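# Move the part from the cabinet rack to the bench

## Task

Lift the part off the rack inside the cabinet and set it down on the bench without moving any of the rack's rods out of place, then open the gripper so nothing is held at the end.

## Robot and tools

Robot: two arms, left_arm and right_arm, each ending in a parallel two-finger gripper. Base positions in the scene frame: left_arm at (+0.033, +0.302, 0) m with quat_wxyz (+0.998, 0, 0, +0.062); right_arm at (+0.037, -0.337, 0) m with quat_wxyz (+1.000, 0, 0, +0.021). The arm names do not tell you which side of an image an arm appears on.

Frames: every pose is given in one shared scene frame. Its origin sits on the table top midway between the arms, +x points out over the table, +z points up, and left_arm lies toward +y. Each gripper's fingers extend along its own +z axis and close along its own y axis. end_effector_position is the spot between the finger pads, about 1 cm short of the fingertips. Printed positions can be somewhat wrong, more so at long reach, and motions tend to stop a centimetre or more short of the target, usually too low.

Row layout (used by execute_actions and move): a flat list of 16 numbers covering both arms, even when only one moves. Order: left_arm x, y, z, qw, qx, qy, qz, opening, then right_arm in the same order. x, y, z are an absolute target position in metres, scene frame; qw..qz are an absolute target orientation quaternion with w first, scene frame. Opening runs from -1 (closed) to +1 (fully open, 0.094 m). To hold an arm still, repeat the full pose and opening from the last result that showed it at rest; to keep an orientation fixed, repeat your own chosen quaternion instead of copying the reported one, which drifts.

execute_actions(actions): a list of up to 15 actions. Each action is a table of up to 15 rows, one row per 1/30 s control step; if shorter than 15, its last row is held for the remaining steps, so every action lasts 0.5 s. An empty list just returns the current state and images. An action is rejected for both arms if any target lies more than 0.6 m from that gripper's current position along any of the gripper's own axes; if the first action fails this check, or any action is malformed, nothing runs. Each step the target is clipped to within 70 mm and 16 degrees of the measured pose, so distant targets need several actions; after an action ends the arm keeps going only as far as its last clipped pose.

move(target, speed, blocking): target is one 16-number row of absolute poses as above. Each gripper follows a straight line to its pose; all paths finish together, lasting 0.5 to 10 s (cut off at 10 s). speed is the top path speed in m/s, 0.002 to 0.5, default 0.25; rotation is capped at twice that in rad/s. Paths do not avoid obstacles or the other arm, and the real gripper may lag, wander or overshoot the speed, especially with a nearly straight arm. The opening is applied at the start. blocking=false returns after 0.5 s while motion continues; use wait(0) to check, and stop or wait before sending new rows or moves. The result adds a move: line with the ending (done, off_target, moving, held, fault) and active limits; limits=paced means a target was clipped, limits=held means a check blocked some steps and the arm may then surge. Distances from each pose are reported.

wait(seconds): 0 to 10 s, arms hold their last command; ends early if a running move finishes. stop(): brakes a running move (needs room; fingers keep moving). zoom_image(camera, region): region is [x0, y0, x1, y1] pixels, at most 504 by 504, on one of cam_head_left, cam_head_right, cam_high, cam_low, cam_left_wrist, cam_right_wrist (all 504x504). read_manual(section) gives only licence text. finished_scene(scene) ends the scene irreversibly and reports success; call it only once the part rests on the bench and the gripper has released it.

Results: a state line 'left_arm: … | right_arm: …' with each gripper's position and quaternion; Hand target lines showing where the controller is driving each gripper; grip_measured on the same scale as the commanded opening (the last Joint positions entry is the opening in metres; each gripper may read up to about 1 mm off); joint torques (noisy, offset, nonzero in free air); step readings with HELD marking steps where an arm's row was held back; 'pose unreachable' when the clearance check altered a command; FAULT or OVER-TEMPERATURE FAULT lines; MOTOR HOT from 75 °C. At 90 °C the arm is halted for 10 s, and at 100 °C it goes limp and falls.

Gripping: to hold, command an opening about 0.03 below grip_measured; a smaller gap grips more lightly. Pads push roughly 50 to 62 N, less on very thin parts, with a brief spike at first contact.

Avoid: dragging or knocking the rack's rods, dropping the part or anything off the table, fast or hard contacts, pressing far beyond a contact point, and letting the arms collide. Things may occasionally be tugged or pushed by outside forces, so keep a firm grip. Holding loads for long heats motors. The simulation runs on while you think. Faster, smoother, lower-effort solutions are preferred.

Each tool is called after "Request:" in YAML: its name, and indented under it one key for each argument.

## Session

Request:
execute_actions:
  actions: []

Scene clock: 0.00 s.
left_arm: end_effector_position=(+0.1618, +0.4687, +0.2521) grip_measured=+1.000 end_effector_quat_wxyz=(+0.135, +0.257, +0.947, +0.136) | right_arm: end_effector_position=(+0.3281, +0.0454, +0.2382) grip_measured=+1.000 end_effector_quat_wxyz=(+0.213, -0.204, +0.722, +0.626)
Joint positions: left_arm=[ 0.956  1.138  1.418 -1.519  0.2    1.575  0.094] | right_arm=[ 0.584  1.69   1.015  0.475 -0.881  0.813  0.094]
Joint velocities: left_arm=[-0.012 -0.002  0.002 -0.051  0.007  0.007  0.   ] | right_arm=[-0.022 -0.012  0.017 -0.007  0.022  0.022  0.   ]
Joint torques (N m, as the arm reports them, + toward a larger angle): no reading
Hand target (left_arm): +0.164, +0.468, +0.258; +0.145, +0.257, +0.945, +0.144
Hand target (right_arm): +0.328, +0.045, +0.241; +0.214, -0.206, +0.721, +0.626

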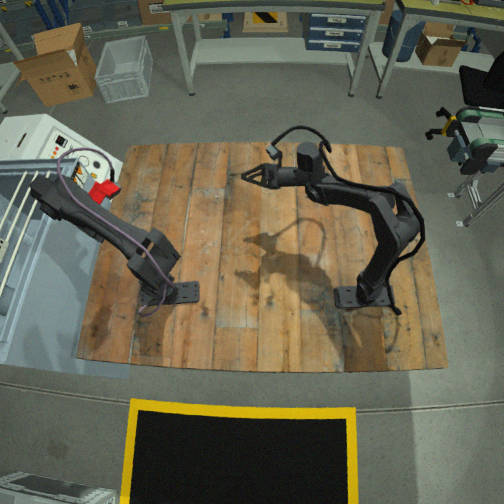

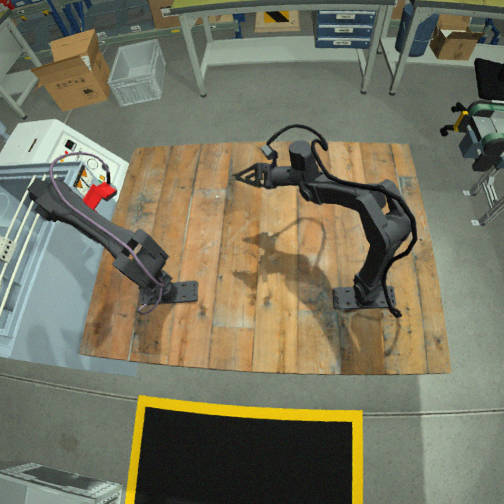

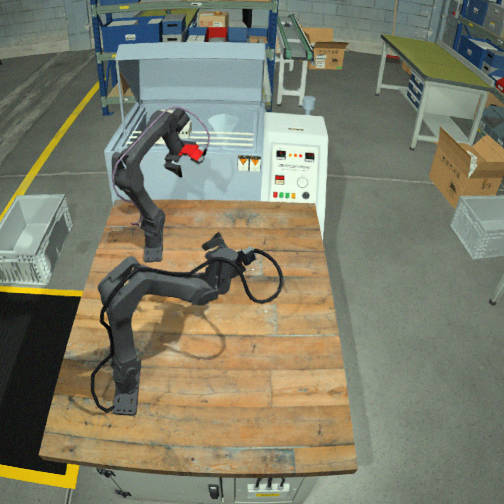

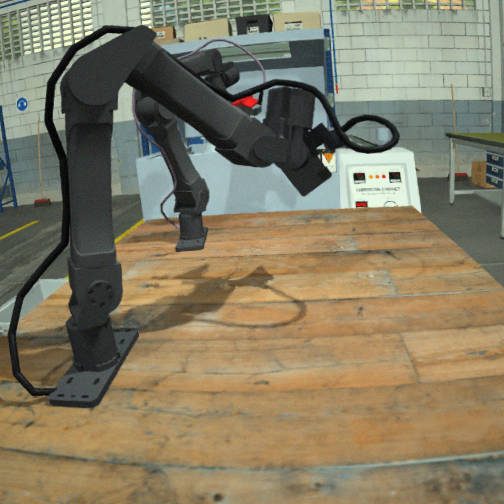

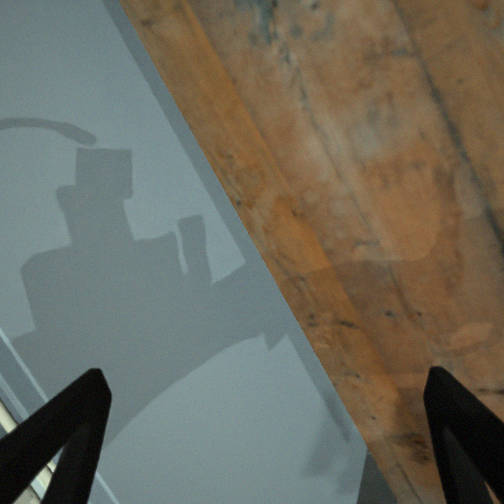

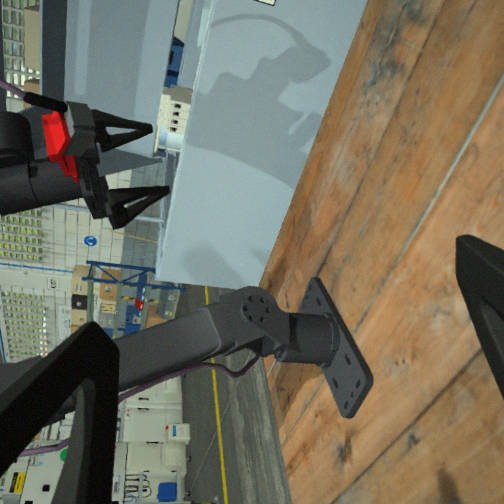

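Request:
zoom_image:
  camera: "cam_high"
  region: [90, 40, 340, 220]

Request:
zoom_image:
  camera: "cam_head_right"
  region: [0, 110, 150, 380]

Region (90, 40, 340, 220) of cam_high's 504x504 image, scaled by 2.016, with more detail than that image has; it fills the top 363 rows of this view, and the rest is white.

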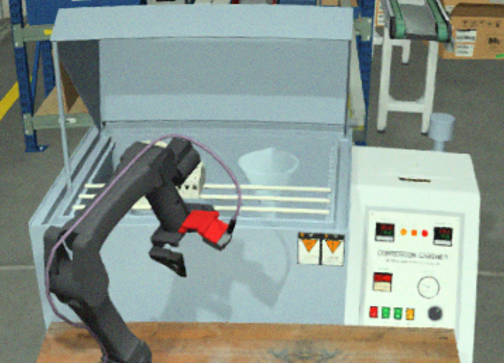

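Region (0, 110, 150, 380) of cam_head_right's 504x504 image, scaled by 1.867, with more detail than that image has.

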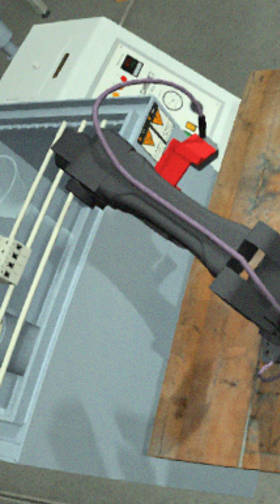

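Request:
move:
  target: [0.10,0.47,0.40,0.2706,-0.653,0.653,0.2706,1, 0.3281,0.0454,0.2382,0.213,-0.204,0.722,0.626,1]

Scene clock: 20.67 s.
left_arm: end_effector_position=(+0.1034, +0.4747, +0.3867) grip_measured=+1.000 end_effector_quat_wxyz=(+0.344, -0.610, +0.672, +0.241) | right_arm: end_effector_position=(+0.3281, +0.0455, +0.2384) grip_measured=+1.000 end_effector_quat_wxyz=(+0.214, -0.204, +0.722, +0.626)
Joint positions: left_arm=[ 0.649  0.982  1.753 -1.561 -0.429 -0.523  0.094] | right_arm=[ 0.584  1.69   1.015  0.477 -0.881  0.813  0.094]
Joint velocities: left_arm=[-0.007  0.012  0.002  0.066 -0.095 -0.007  0.   ] | right_arm=[-0.002  0.002  0.002 -0.022  0.037 -0.037  0.   ]
Joint torques (N m, as the arm reports them, + toward a larger angle): left_arm=[-0.86  0.32  7.79  1.58 -0.26 -0.07] | right_arm=[-0.05 -8.59  6.72  1.87 -0.14 -0.01]
Hand target (left_arm): +0.100, +0.473, +0.399; +0.362, -0.609, +0.661, +0.246
Hand target (right_arm): +0.328, +0.045, +0.238; +0.213, -0.204, +0.722, +0.626
Off the commanded pose (left_arm): 0.015 m, 11 deg.
Off the commanded pose (right_arm): 0.000 m, 0 deg.
joint sent to its limit (left arm) — the command would take joint 4 (wrist pitch) past its lower limit, so that joint was sent only as far as its limit.
move: off_target (left_arm)

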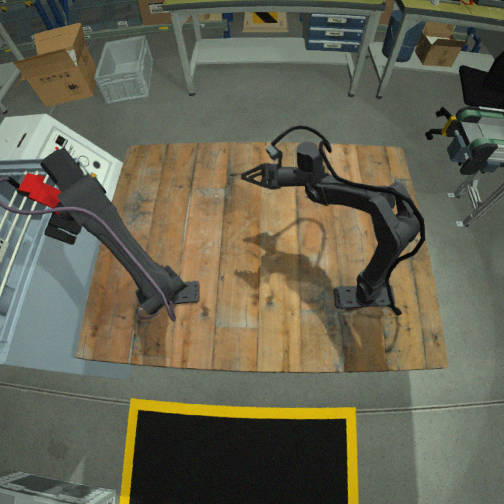

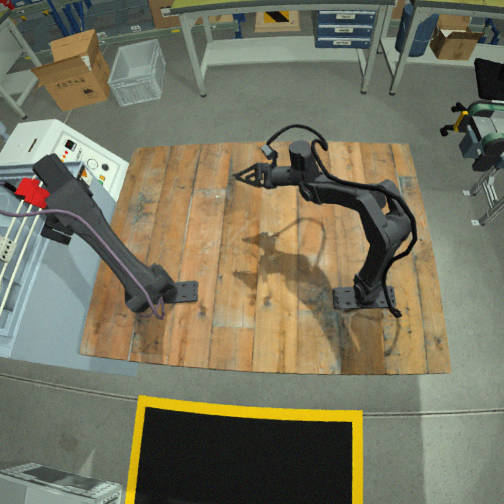

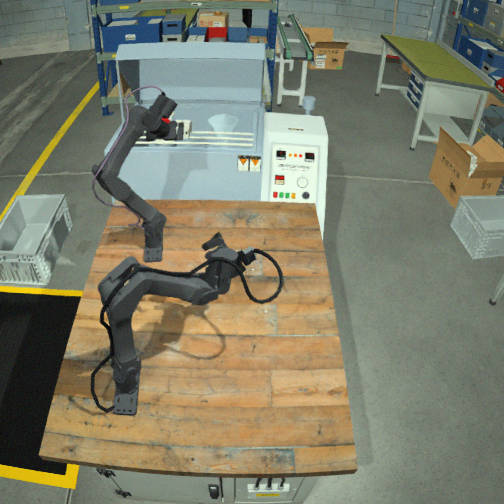

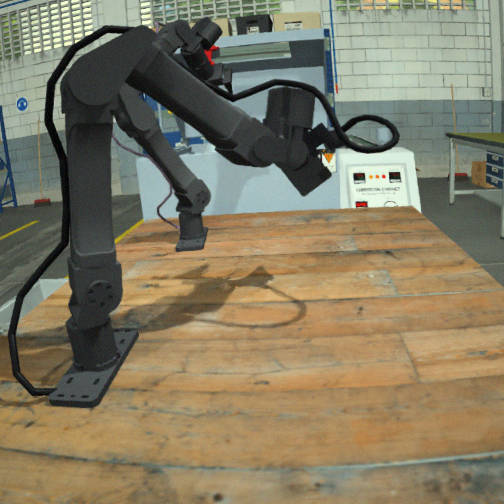

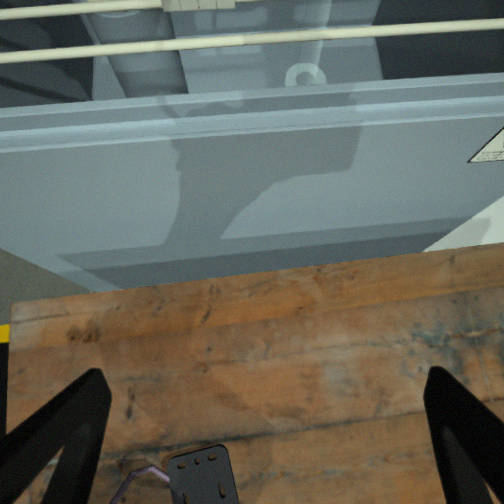

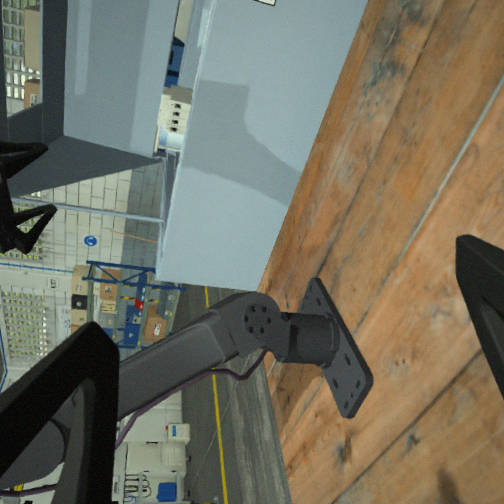

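Request:
move:
  target: [0.11,0.60,0.40,0.2706,-0.653,0.653,0.2706,1, 0.3281,0.0454,0.2382,0.213,-0.204,0.722,0.626,1]
  speed: 0.15

Scene clock: 27.20 s.
left_arm: end_effector_position=(+0.1151, +0.5986, +0.3858) grip_measured=+1.000 end_effector_quat_wxyz=(+0.253, -0.655, +0.664, +0.259) | right_arm: end_effector_position=(+0.3281, +0.0455, +0.2384) grip_measured=+1.000 end_effector_quat_wxyz=(+0.214, -0.204, +0.722, +0.626)
Joint positions: left_arm=[ 1.006  1.44   2.059 -1.5   -0.295 -0.321  0.094] | right_arm=[ 0.584  1.69   1.015  0.477 -0.881  0.813  0.094]
Joint velocities: left_arm=[-0.002  0.002 -0.007  0.037 -0.095 -0.022  0.   ] | right_arm=[-0.017  0.007 -0.012 -0.066 -0.051 -0.037  0.   ]
Joint torques (N m, as the arm reports them, + toward a larger angle): left_arm=[ 0.72 -3.53  8.74  1.57 -0.12  0.03] | right_arm=[-0.04 -8.58  6.71  1.87 -0.14  0.  ]
Hand target (left_arm): +0.111, +0.599, +0.400; -0.272, +0.653, -0.653, -0.270
Hand target (right_arm): +0.328, +0.045, +0.238; +0.213, -0.204, +0.722, +0.626
Off the commanded pose (left_arm): 0.015 m, 3 deg.
Off the commanded pose (right_arm): 0.000 m, 0 deg.
move: off_target (left_arm)

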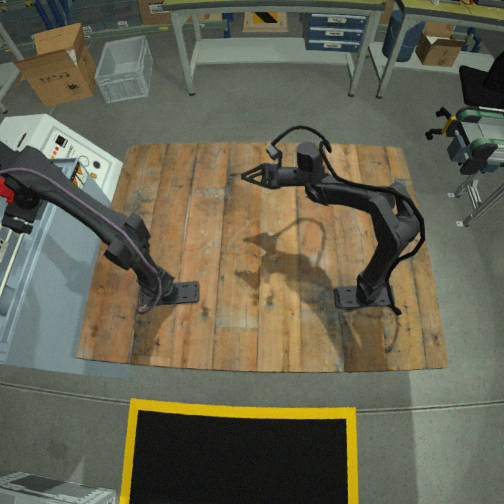

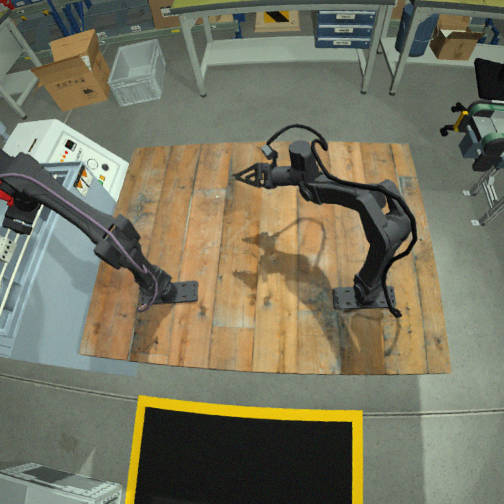

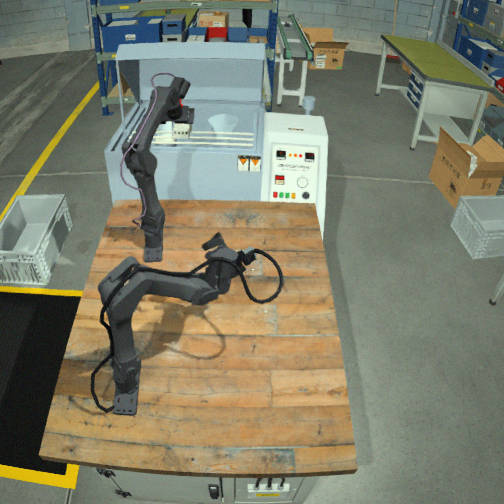

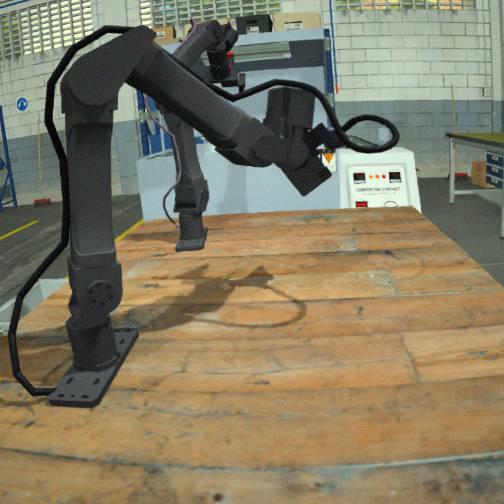

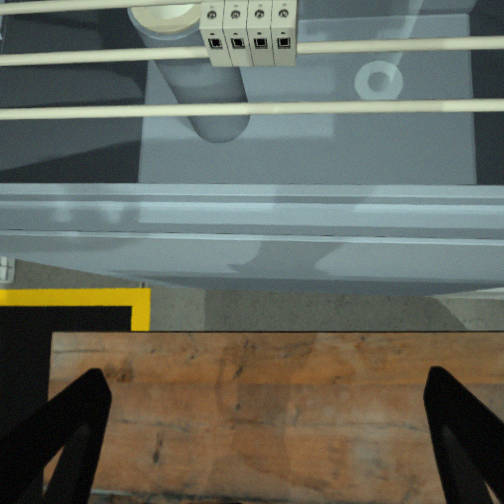

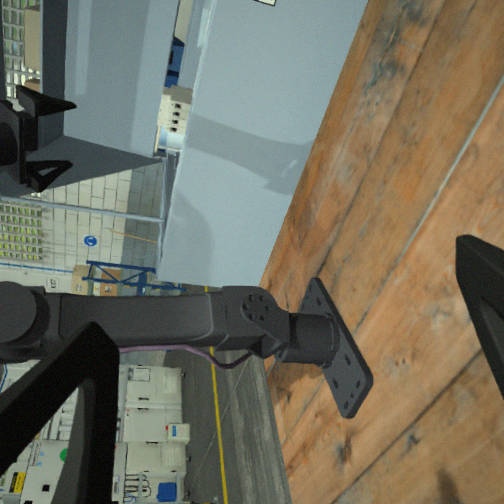

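Request:
move:
  target: [0.11,0.62,0.40,0.4056,-0.579,0.579,0.4056,1, 0.3281,0.0454,0.2382,0.213,-0.204,0.722,0.626,1]
  speed: 0.15

Request:
zoom_image:
  camera: "cam_right_wrist"
  region: [100, 20, 260, 200]

Scene clock: 46.00 s.
left_arm: end_effector_position=(+0.1110, +0.6242, +0.3867) grip_measured=+1.000 end_effector_quat_wxyz=(+0.385, -0.585, +0.593, +0.397) | right_arm: end_effector_position=(+0.3281, +0.0455, +0.2385) grip_measured=+1.000 end_effector_quat_wxyz=(+0.214, -0.204, +0.722, +0.626)
Joint positions: left_arm=[ 0.978  1.095  1.41  -0.759 -0.437 -0.176  0.094] | right_arm=[ 0.584  1.69   1.015  0.477 -0.881  0.813  0.094]
Joint velocities: left_arm=[-0.002 -0.007 -0.002  0.125 -0.051 -0.007  0.   ] | right_arm=[-0.027  0.012 -0.012 -0.007  0.007 -0.007  0.   ]
Joint torques (N m, as the arm reports them, + toward a larger angle): left_arm=[-0.68 -4.03  5.85  2.25 -0.17  0.05] | right_arm=[-0.05 -8.59  6.73  1.87 -0.13  0.  ]
Hand target (left_arm): +0.110, +0.620, +0.399; -0.405, +0.578, -0.580, -0.407
Hand target (right_arm): +0.328, +0.045, +0.238; +0.213, -0.204, +0.722, +0.626
Off the commanded pose (left_arm): 0.014 m, 3 deg.
Off the commanded pose (right_arm): 0.000 m, 0 deg.
move: off_target (left_arm)

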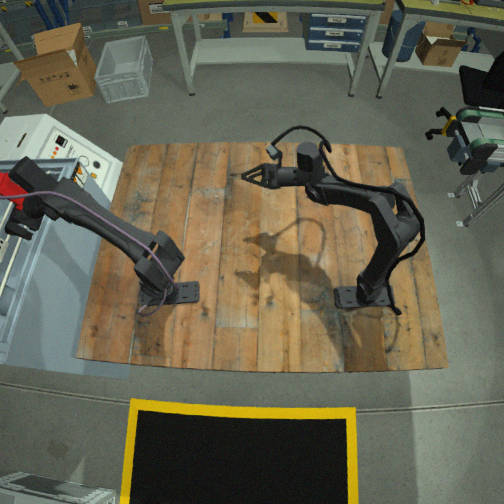

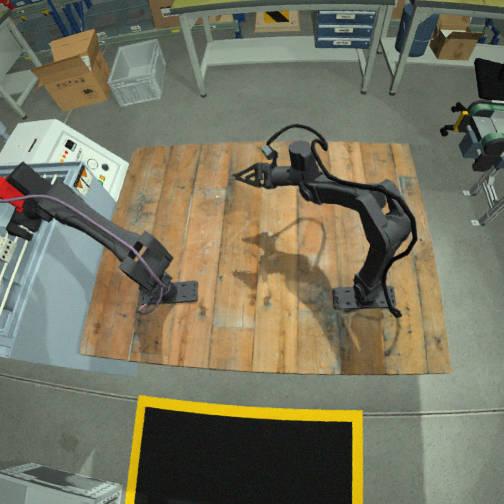

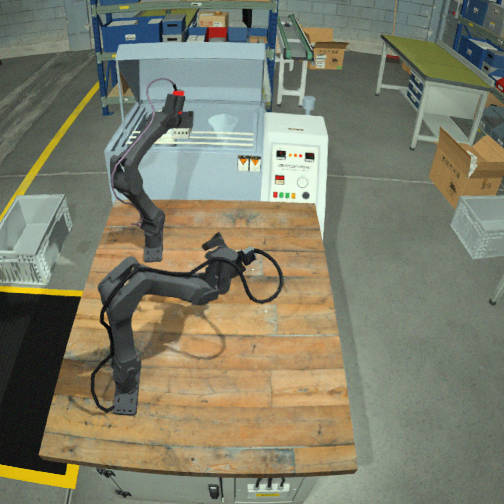

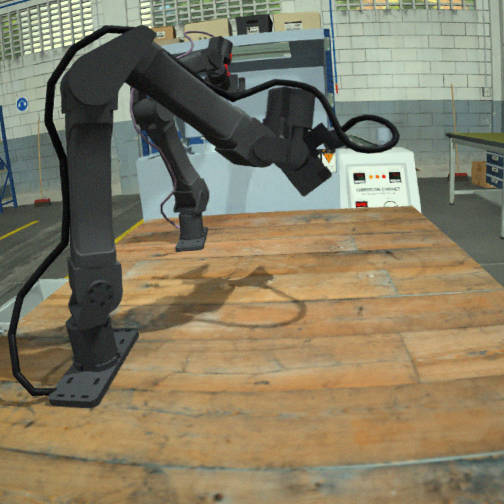

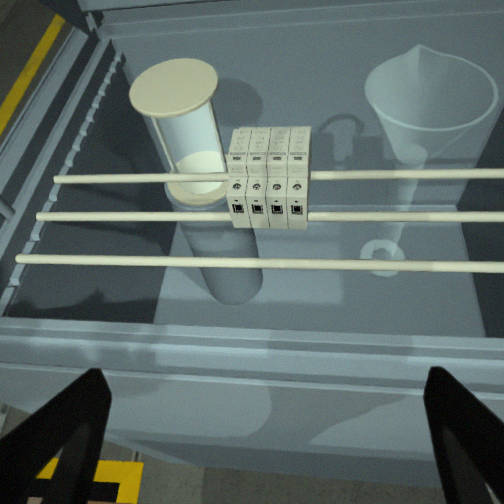

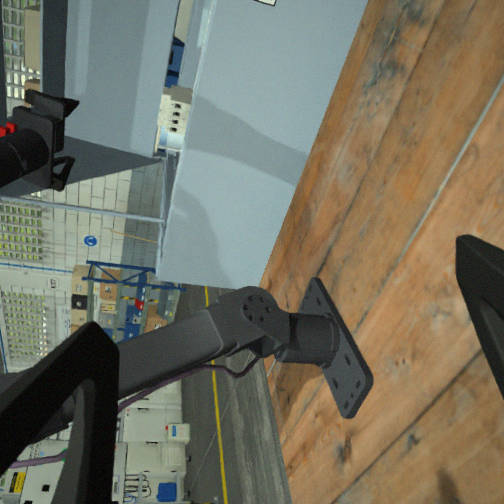

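Region (100, 20, 260, 200) of cam_right_wrist's 504x504 image, scaled by 2.800, with more detail than that image has.

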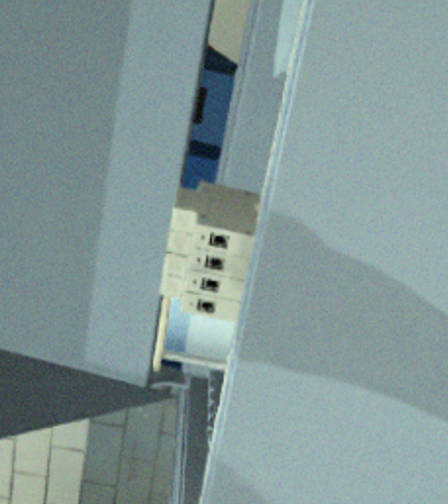

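Request:
move:
  target: [0.09,0.78,0.33,0.2706,-0.653,0.653,0.2706,1, 0.3281,0.0454,0.2382,0.213,-0.204,0.722,0.626,1]
  speed: 0.15

Scene clock: 72.67 s.
left_arm: end_effector_position=(+0.0946, +0.7782, +0.3113) grip_measured=+1.000 end_effector_quat_wxyz=(+0.254, -0.659, +0.660, +0.256) | right_arm: end_effector_position=(+0.3281, +0.0455, +0.2385) grip_measured=+1.000 end_effector_quat_wxyz=(+0.214, -0.204, +0.722, +0.626)
Joint positions: left_arm=[ 1.274  1.861  2.135 -1.115 -0.117 -0.127  0.094] | right_arm=[ 0.584  1.69   1.015  0.477 -0.881  0.813  0.094]
Joint velocities: left_arm=[-0.002 -0.007  0.002 -0.022  0.037  0.007  0.   ] | right_arm=[ 0.022 -0.012  0.002 -0.007  0.037 -0.051  0.   ]
Joint torques (N m, as the arm reports them, + toward a larger angle): left_arm=[ 0.48 -8.21 10.5   1.61 -0.02  0.05] | right_arm=[-0.05 -8.59  6.72  1.86 -0.14  0.  ]
Hand target (left_arm): +0.092, +0.779, +0.332; -0.273, +0.654, -0.652, -0.270
Hand target (right_arm): +0.328, +0.045, +0.238; +0.213, -0.204, +0.722, +0.626
Off the commanded pose (left_arm): 0.019 m, 3 deg.
Off the commanded pose (right_arm): 0.000 m, 0 deg.
move: off_target (left_arm)

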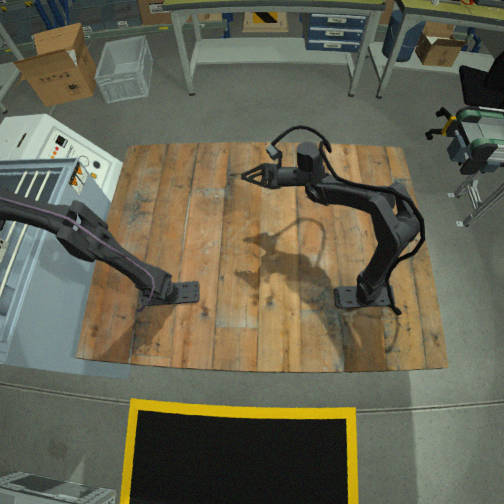

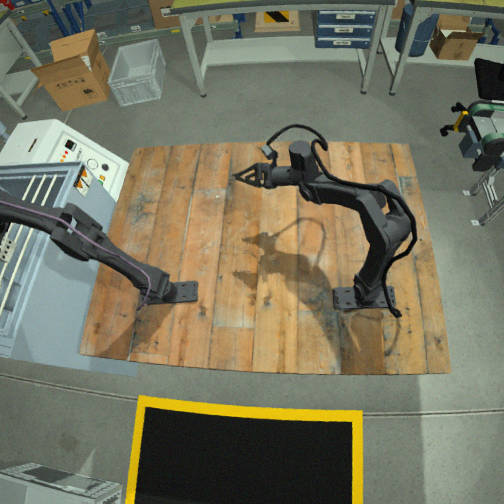

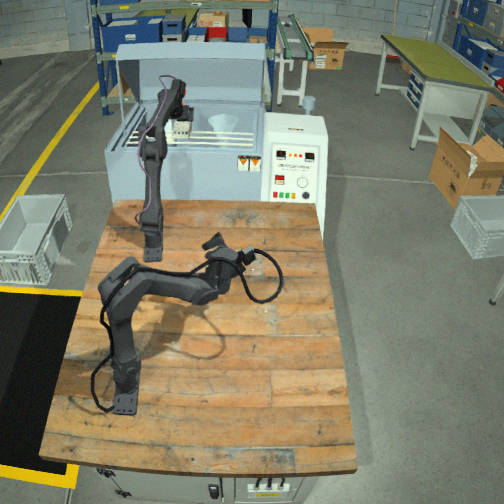

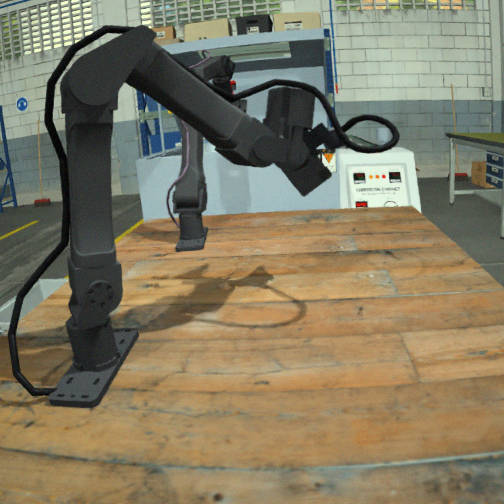

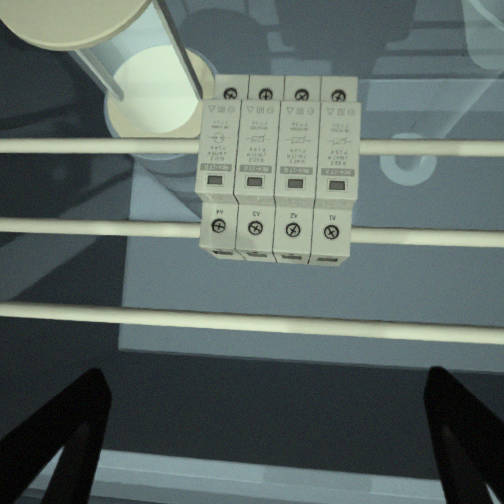

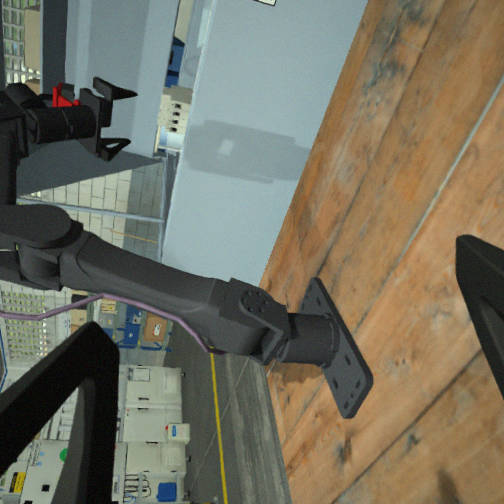

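Request:
move:
  target: [0.091,0.84,0.285,0.2765,-0.6388,0.6672,0.2647,1, 0.3281,0.0454,0.2382,0.213,-0.204,0.722,0.626,1]
  speed: 0.08

Scene clock: 86.43 s.
left_arm: end_effector_position=(+0.0945, +0.8282, +0.2587) grip_measured=+1.000 end_effector_quat_wxyz=(+0.246, -0.647, +0.680, +0.240) | right_arm: end_effector_position=(+0.3281, +0.0455, +0.2385) grip_measured=+1.000 end_effector_quat_wxyz=(+0.214, -0.204, +0.722, +0.626)
Joint positions: left_arm=[ 1.307  2.026  2.163 -1.01  -0.066 -0.066  0.094] | right_arm=[ 0.584  1.69   1.015  0.477 -0.881  0.813  0.094]
Joint velocities: left_arm=[-0.022 -0.007  0.012  0.037  0.066 -0.051  0.   ] | right_arm=[-0.002 -0.022 -0.012 -0.051 -0.037 -0.007  0.   ]
Joint torques (N m, as the arm reports them, + toward a larger angle): left_arm=[ 0.64 -9.64 10.95  1.9   0.05  0.05] | right_arm=[-0.04 -8.59  6.72  1.86 -0.13 -0.01]
Hand target (left_arm): +0.092, +0.838, +0.285; -0.276, +0.639, -0.667, -0.265
Hand target (right_arm): +0.328, +0.045, +0.238; +0.213, -0.204, +0.722, +0.626
Off the commanded pose (left_arm): 0.029 m, 5 deg.
Off the commanded pose (right_arm): 0.000 m, 0 deg.
move: off_target (left_arm)

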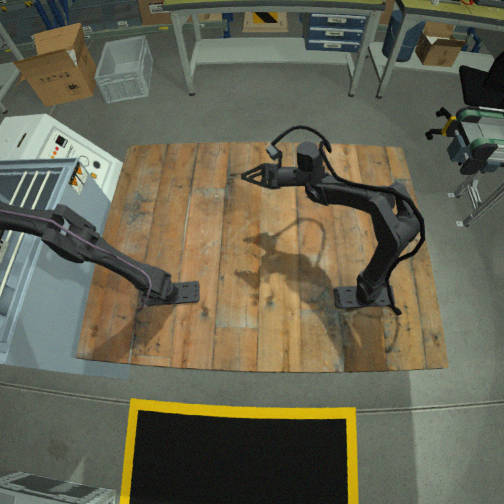

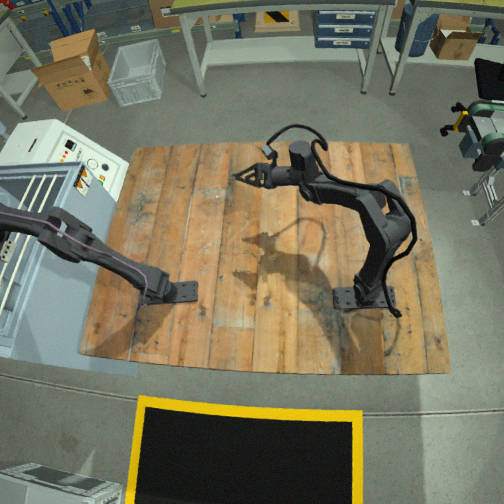

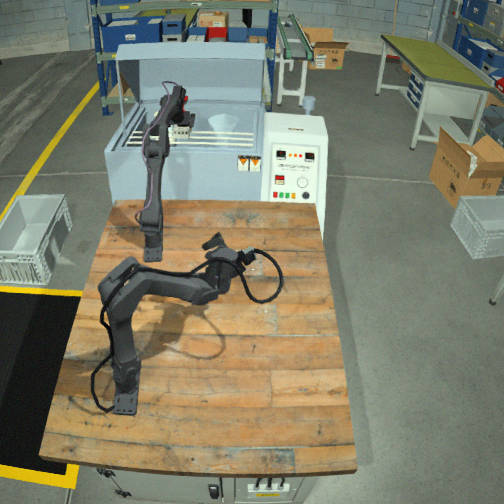

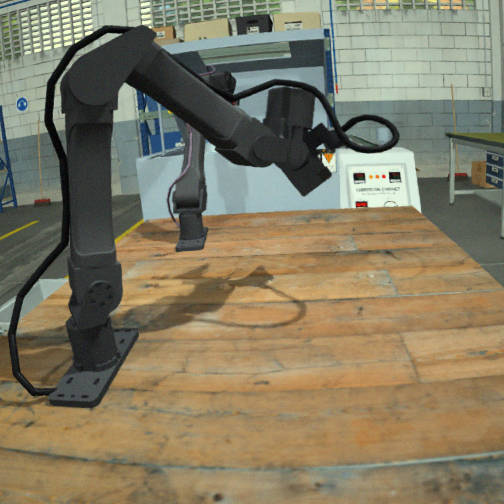

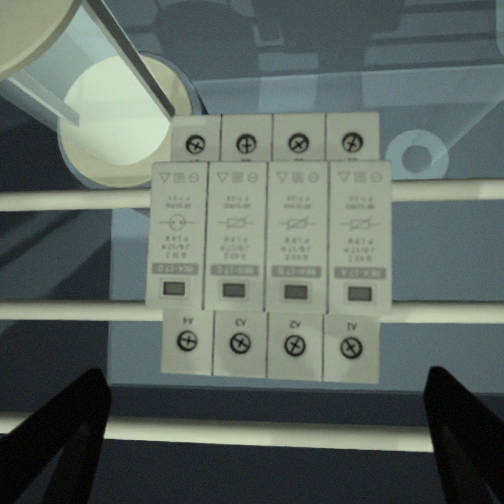

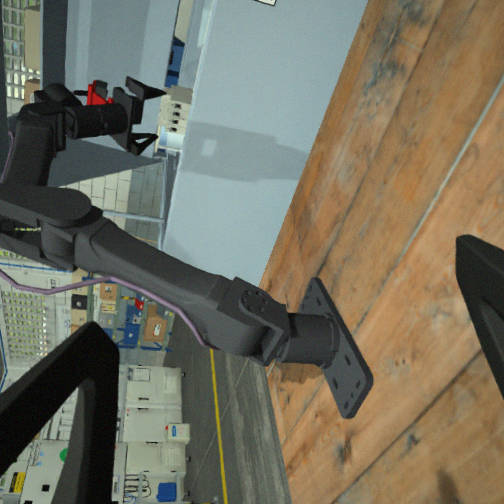

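Request:
move:
  target: [0.092,0.888,0.254,0.2765,-0.6388,0.6672,0.2647,1, 0.3281,0.0454,0.2382,0.213,-0.204,0.722,0.626,1]
  speed: 0.06

Scene clock: 94.77 s.
left_arm: end_effector_position=(+0.0959, +0.8781, +0.2259) grip_measured=+1.000 end_effector_quat_wxyz=(+0.247, -0.647, +0.680, +0.241) | right_arm: end_effector_position=(+0.3281, +0.0455, +0.2386) grip_measured=+1.000 end_effector_quat_wxyz=(+0.214, -0.204, +0.722, +0.626)
Joint positions: left_arm=[ 1.319  2.241  2.366 -0.994 -0.059 -0.057  0.094] | right_arm=[ 0.584  1.69   1.015  0.477 -0.881  0.813  0.094]
Joint velocities: left_arm=[-0.022  0.002  0.037 -0.037 -0.037  0.022  0.   ] | right_arm=[ 0.002 -0.007 -0.027  0.037  0.022  0.007  0.   ]
Joint torques (N m, as the arm reports them, + toward a larger angle): left_arm=[  0.61 -11.34  10.92   1.82   0.04   0.03] | right_arm=[-0.05 -8.58  6.72  1.86 -0.14  0.  ]
Hand target (left_arm): +0.092, +0.886, +0.254; -0.276, +0.639, -0.667, -0.266
Hand target (right_arm): +0.328, +0.045, +0.238; +0.213, -0.204, +0.722, +0.626
Off the commanded pose (left_arm): 0.030 m, 5 deg.
Off the commanded pose (right_arm): 0.000 m, 0 deg.
move: off_target (left_arm)

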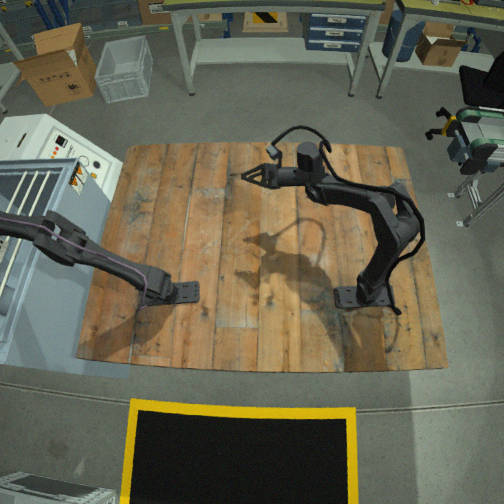

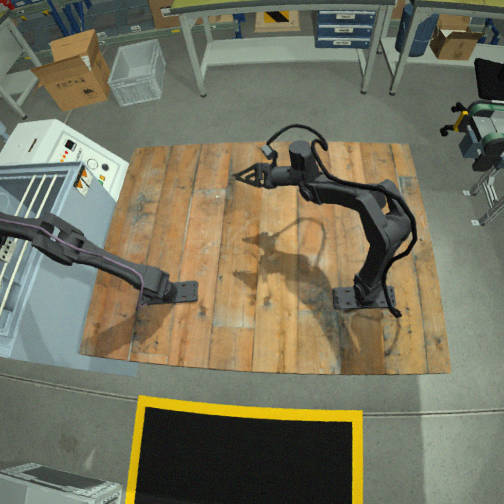

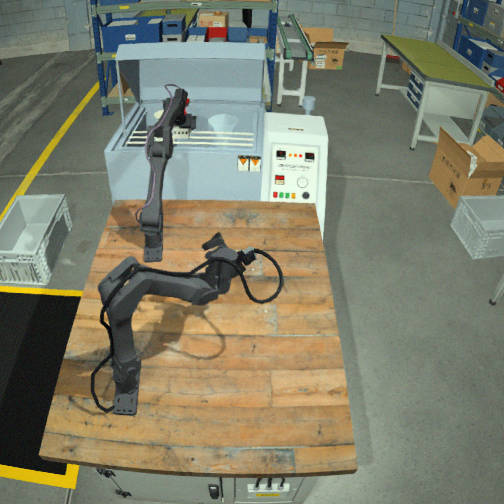

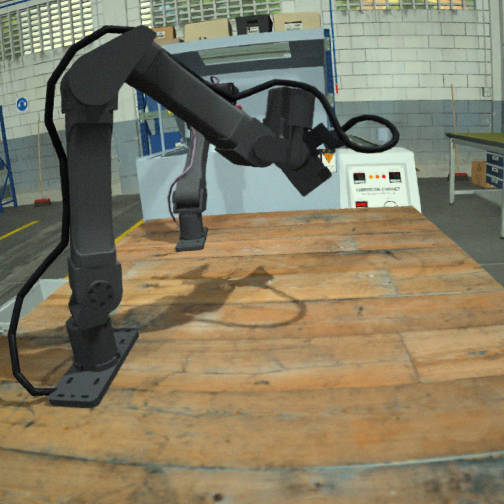

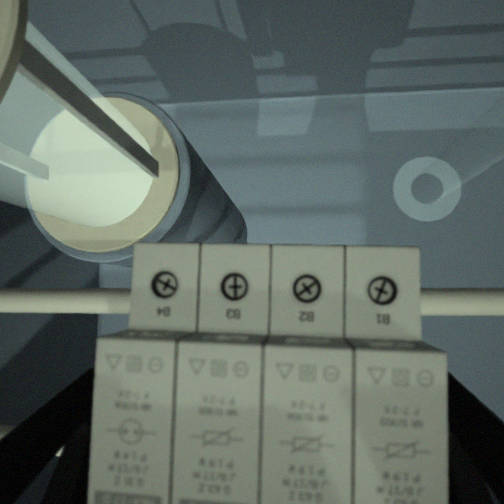

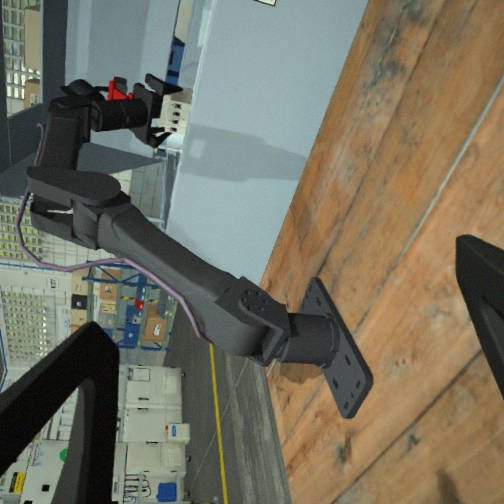

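Request:
execute_actions:
  actions:
    - [[0.092,0.886,0.254,0.2765,-0.6388,0.6672,0.2647,0.8, 0.3281,0.0454,0.2382,0.213,-0.204,0.722,0.626,1]]
    - [[0.092,0.886,0.254,0.2765,-0.6388,0.6672,0.2647,0.62, 0.3281,0.0454,0.2382,0.213,-0.204,0.722,0.626,1]]
    - [[0.092,0.886,0.254,0.2765,-0.6388,0.6672,0.2647,0.55, 0.3281,0.0454,0.2382,0.213,-0.204,0.722,0.626,1],[0.092,0.886,0.254,0.2765,-0.6388,0.6672,0.2647,0.55, 0.3281,0.0454,0.2382,0.213,-0.204,0.722,0.626,1],[0.092,0.886,0.254,0.2765,-0.6388,0.6672,0.2647,0.55, 0.3281,0.0454,0.2382,0.213,-0.204,0.722,0.626,1],[0.092,0.886,0.254,0.2765,-0.6388,0.6672,0.2647,0.55, 0.3281,0.0454,0.2382,0.213,-0.204,0.722,0.626,1],[0.092,0.886,0.254,0.2765,-0.6388,0.6672,0.2647,0.53, 0.3281,0.0454,0.2382,0.213,-0.204,0.722,0.626,1],[0.092,0.886,0.254,0.2765,-0.6388,0.6672,0.2647,0.52, 0.3281,0.0454,0.2382,0.213,-0.204,0.722,0.626,1],[0.092,0.886,0.254,0.2765,-0.6388,0.6672,0.2647,0.51, 0.3281,0.0454,0.2382,0.213,-0.204,0.722,0.626,1],[0.092,0.886,0.254,0.2765,-0.6388,0.6672,0.2647,0.50, 0.3281,0.0454,0.2382,0.213,-0.204,0.722,0.626,1]]

Scene clock: 101.33 s.
left_arm: end_effector_position=(+0.0977, +0.8785, +0.2270) grip_measured=+0.532 end_effector_quat_wxyz=(+0.251, -0.645, +0.681, +0.238) | right_arm: end_effector_position=(+0.3281, +0.0455, +0.2386) grip_measured=+1.000 end_effector_quat_wxyz=(+0.214, -0.204, +0.722, +0.626)
Joint positions: left_arm=[ 1.319  2.241  2.369 -0.993 -0.049 -0.055  0.072] | right_arm=[ 0.584  1.69   1.015  0.477 -0.881  0.813  0.094]
Joint velocities: left_arm=[-0.007  0.002  0.012 -0.051 -0.022 -0.022 -0.   ] | right_arm=[-0.017 -0.007 -0.002  0.022 -0.022  0.022  0.   ]
Joint torques (N m, as the arm reports them, + toward a larger angle): left_arm=[  0.71 -12.2    9.11   1.89  -0.04   0.02] | right_arm=[-0.04 -8.58  6.72  1.86 -0.14  0.  ]
Hand target (left_arm): +0.092, +0.885, +0.254; -0.276, +0.639, -0.667, -0.265
Hand target (right_arm): +0.328, +0.045, +0.238; +0.213, -0.204, +0.722, +0.626
Off the commanded pose (left_arm): 0.029 m, 5 deg.
Off the commanded pose (right_arm): 0.000 m, 0 deg.
Step readings (end_effector_position; steps 1 to 15: 1st action; 16 to 30: 2nd action; 31 to 45: 3rd action):
0: left_arm (+0.0960, +0.8784, +0.2269) | right_arm (+0.3281, +0.0455, +0.2386)
1: left_arm (+0.0960, +0.8784, +0.2269) | right_arm (+0.3281, +0.0455, +0.2386)
2: left_arm (+0.0960, +0.8784, +0.2269) | right_arm (+0.3281, +0.0455, +0.2386)
4: left_arm (+0.0961, +0.8784, +0.2269) | right_arm (+0.3281, +0.0455, +0.2386)
8: left_arm (+0.0962, +0.8784, +0.2269) | right_arm (+0.3281, +0.0455, +0.2386)
15: left_arm (+0.0962, +0.8784, +0.2269) | right_arm (+0.3281, +0.0455, +0.2386)
16: left_arm (+0.0962, +0.8784, +0.2269) | right_arm (+0.3281, +0.0455, +0.2386)
17: left_arm (+0.0965, +0.8784, +0.2270) | right_arm (+0.3281, +0.0455, +0.2386)
19: left_arm (+0.0970, +0.8785, +0.2270) | right_arm (+0.3281, +0.0455, +0.2386)
23: left_arm (+0.0971, +0.8784, +0.2270) | right_arm (+0.3281, +0.0455, +0.2386)
30: left_arm (+0.0971, +0.8784, +0.2270) | right_arm (+0.3281, +0.0455, +0.2386)
31: left_arm (+0.0974, +0.8784, +0.2270) | right_arm (+0.3281, +0.0455, +0.2386)
32: left_arm (+0.0976, +0.8785, +0.2270) | right_arm (+0.3281, +0.0455, +0.2386)
34: left_arm (+0.0977, +0.8785, +0.2270) | right_arm (+0.3281, +0.0455, +0.2386)
38: left_arm (+0.0977, +0.8785, +0.2270) | right_arm (+0.3281, +0.0455, +0.2386)
45: end_effector_position above

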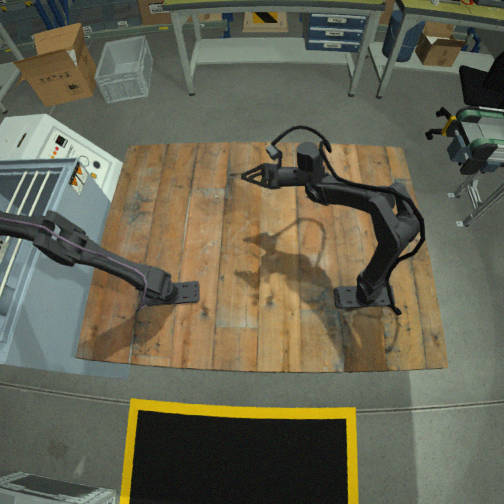

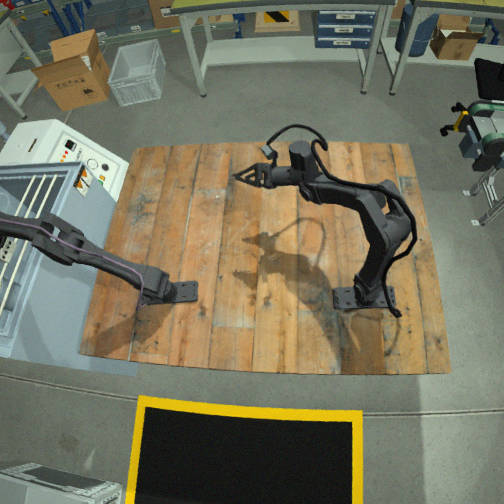

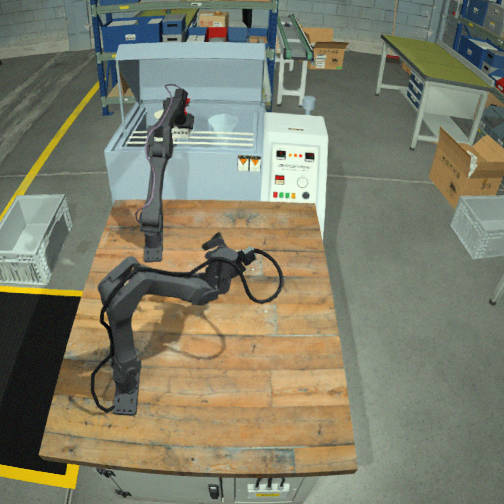

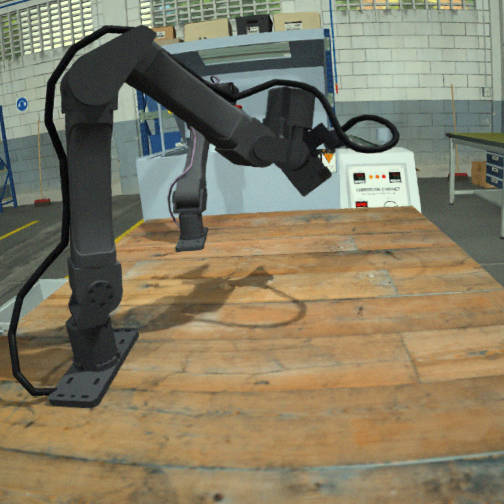

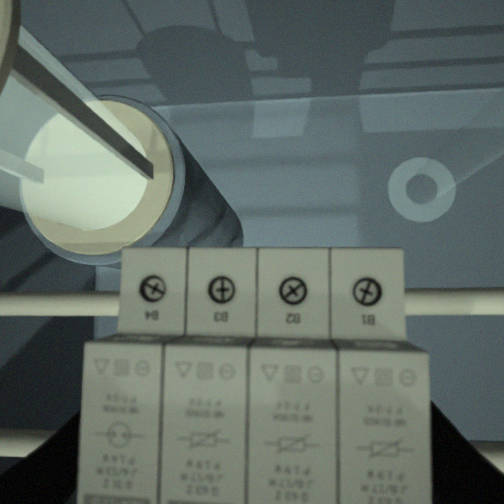

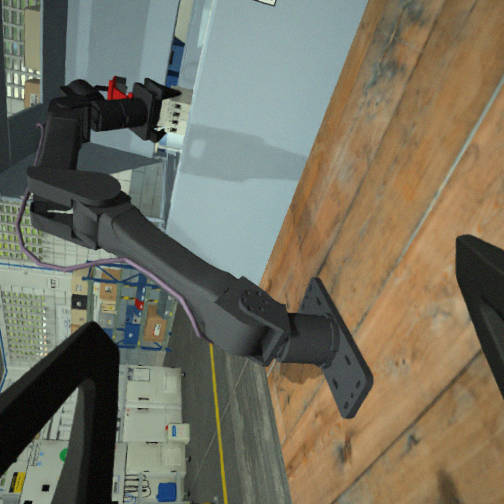

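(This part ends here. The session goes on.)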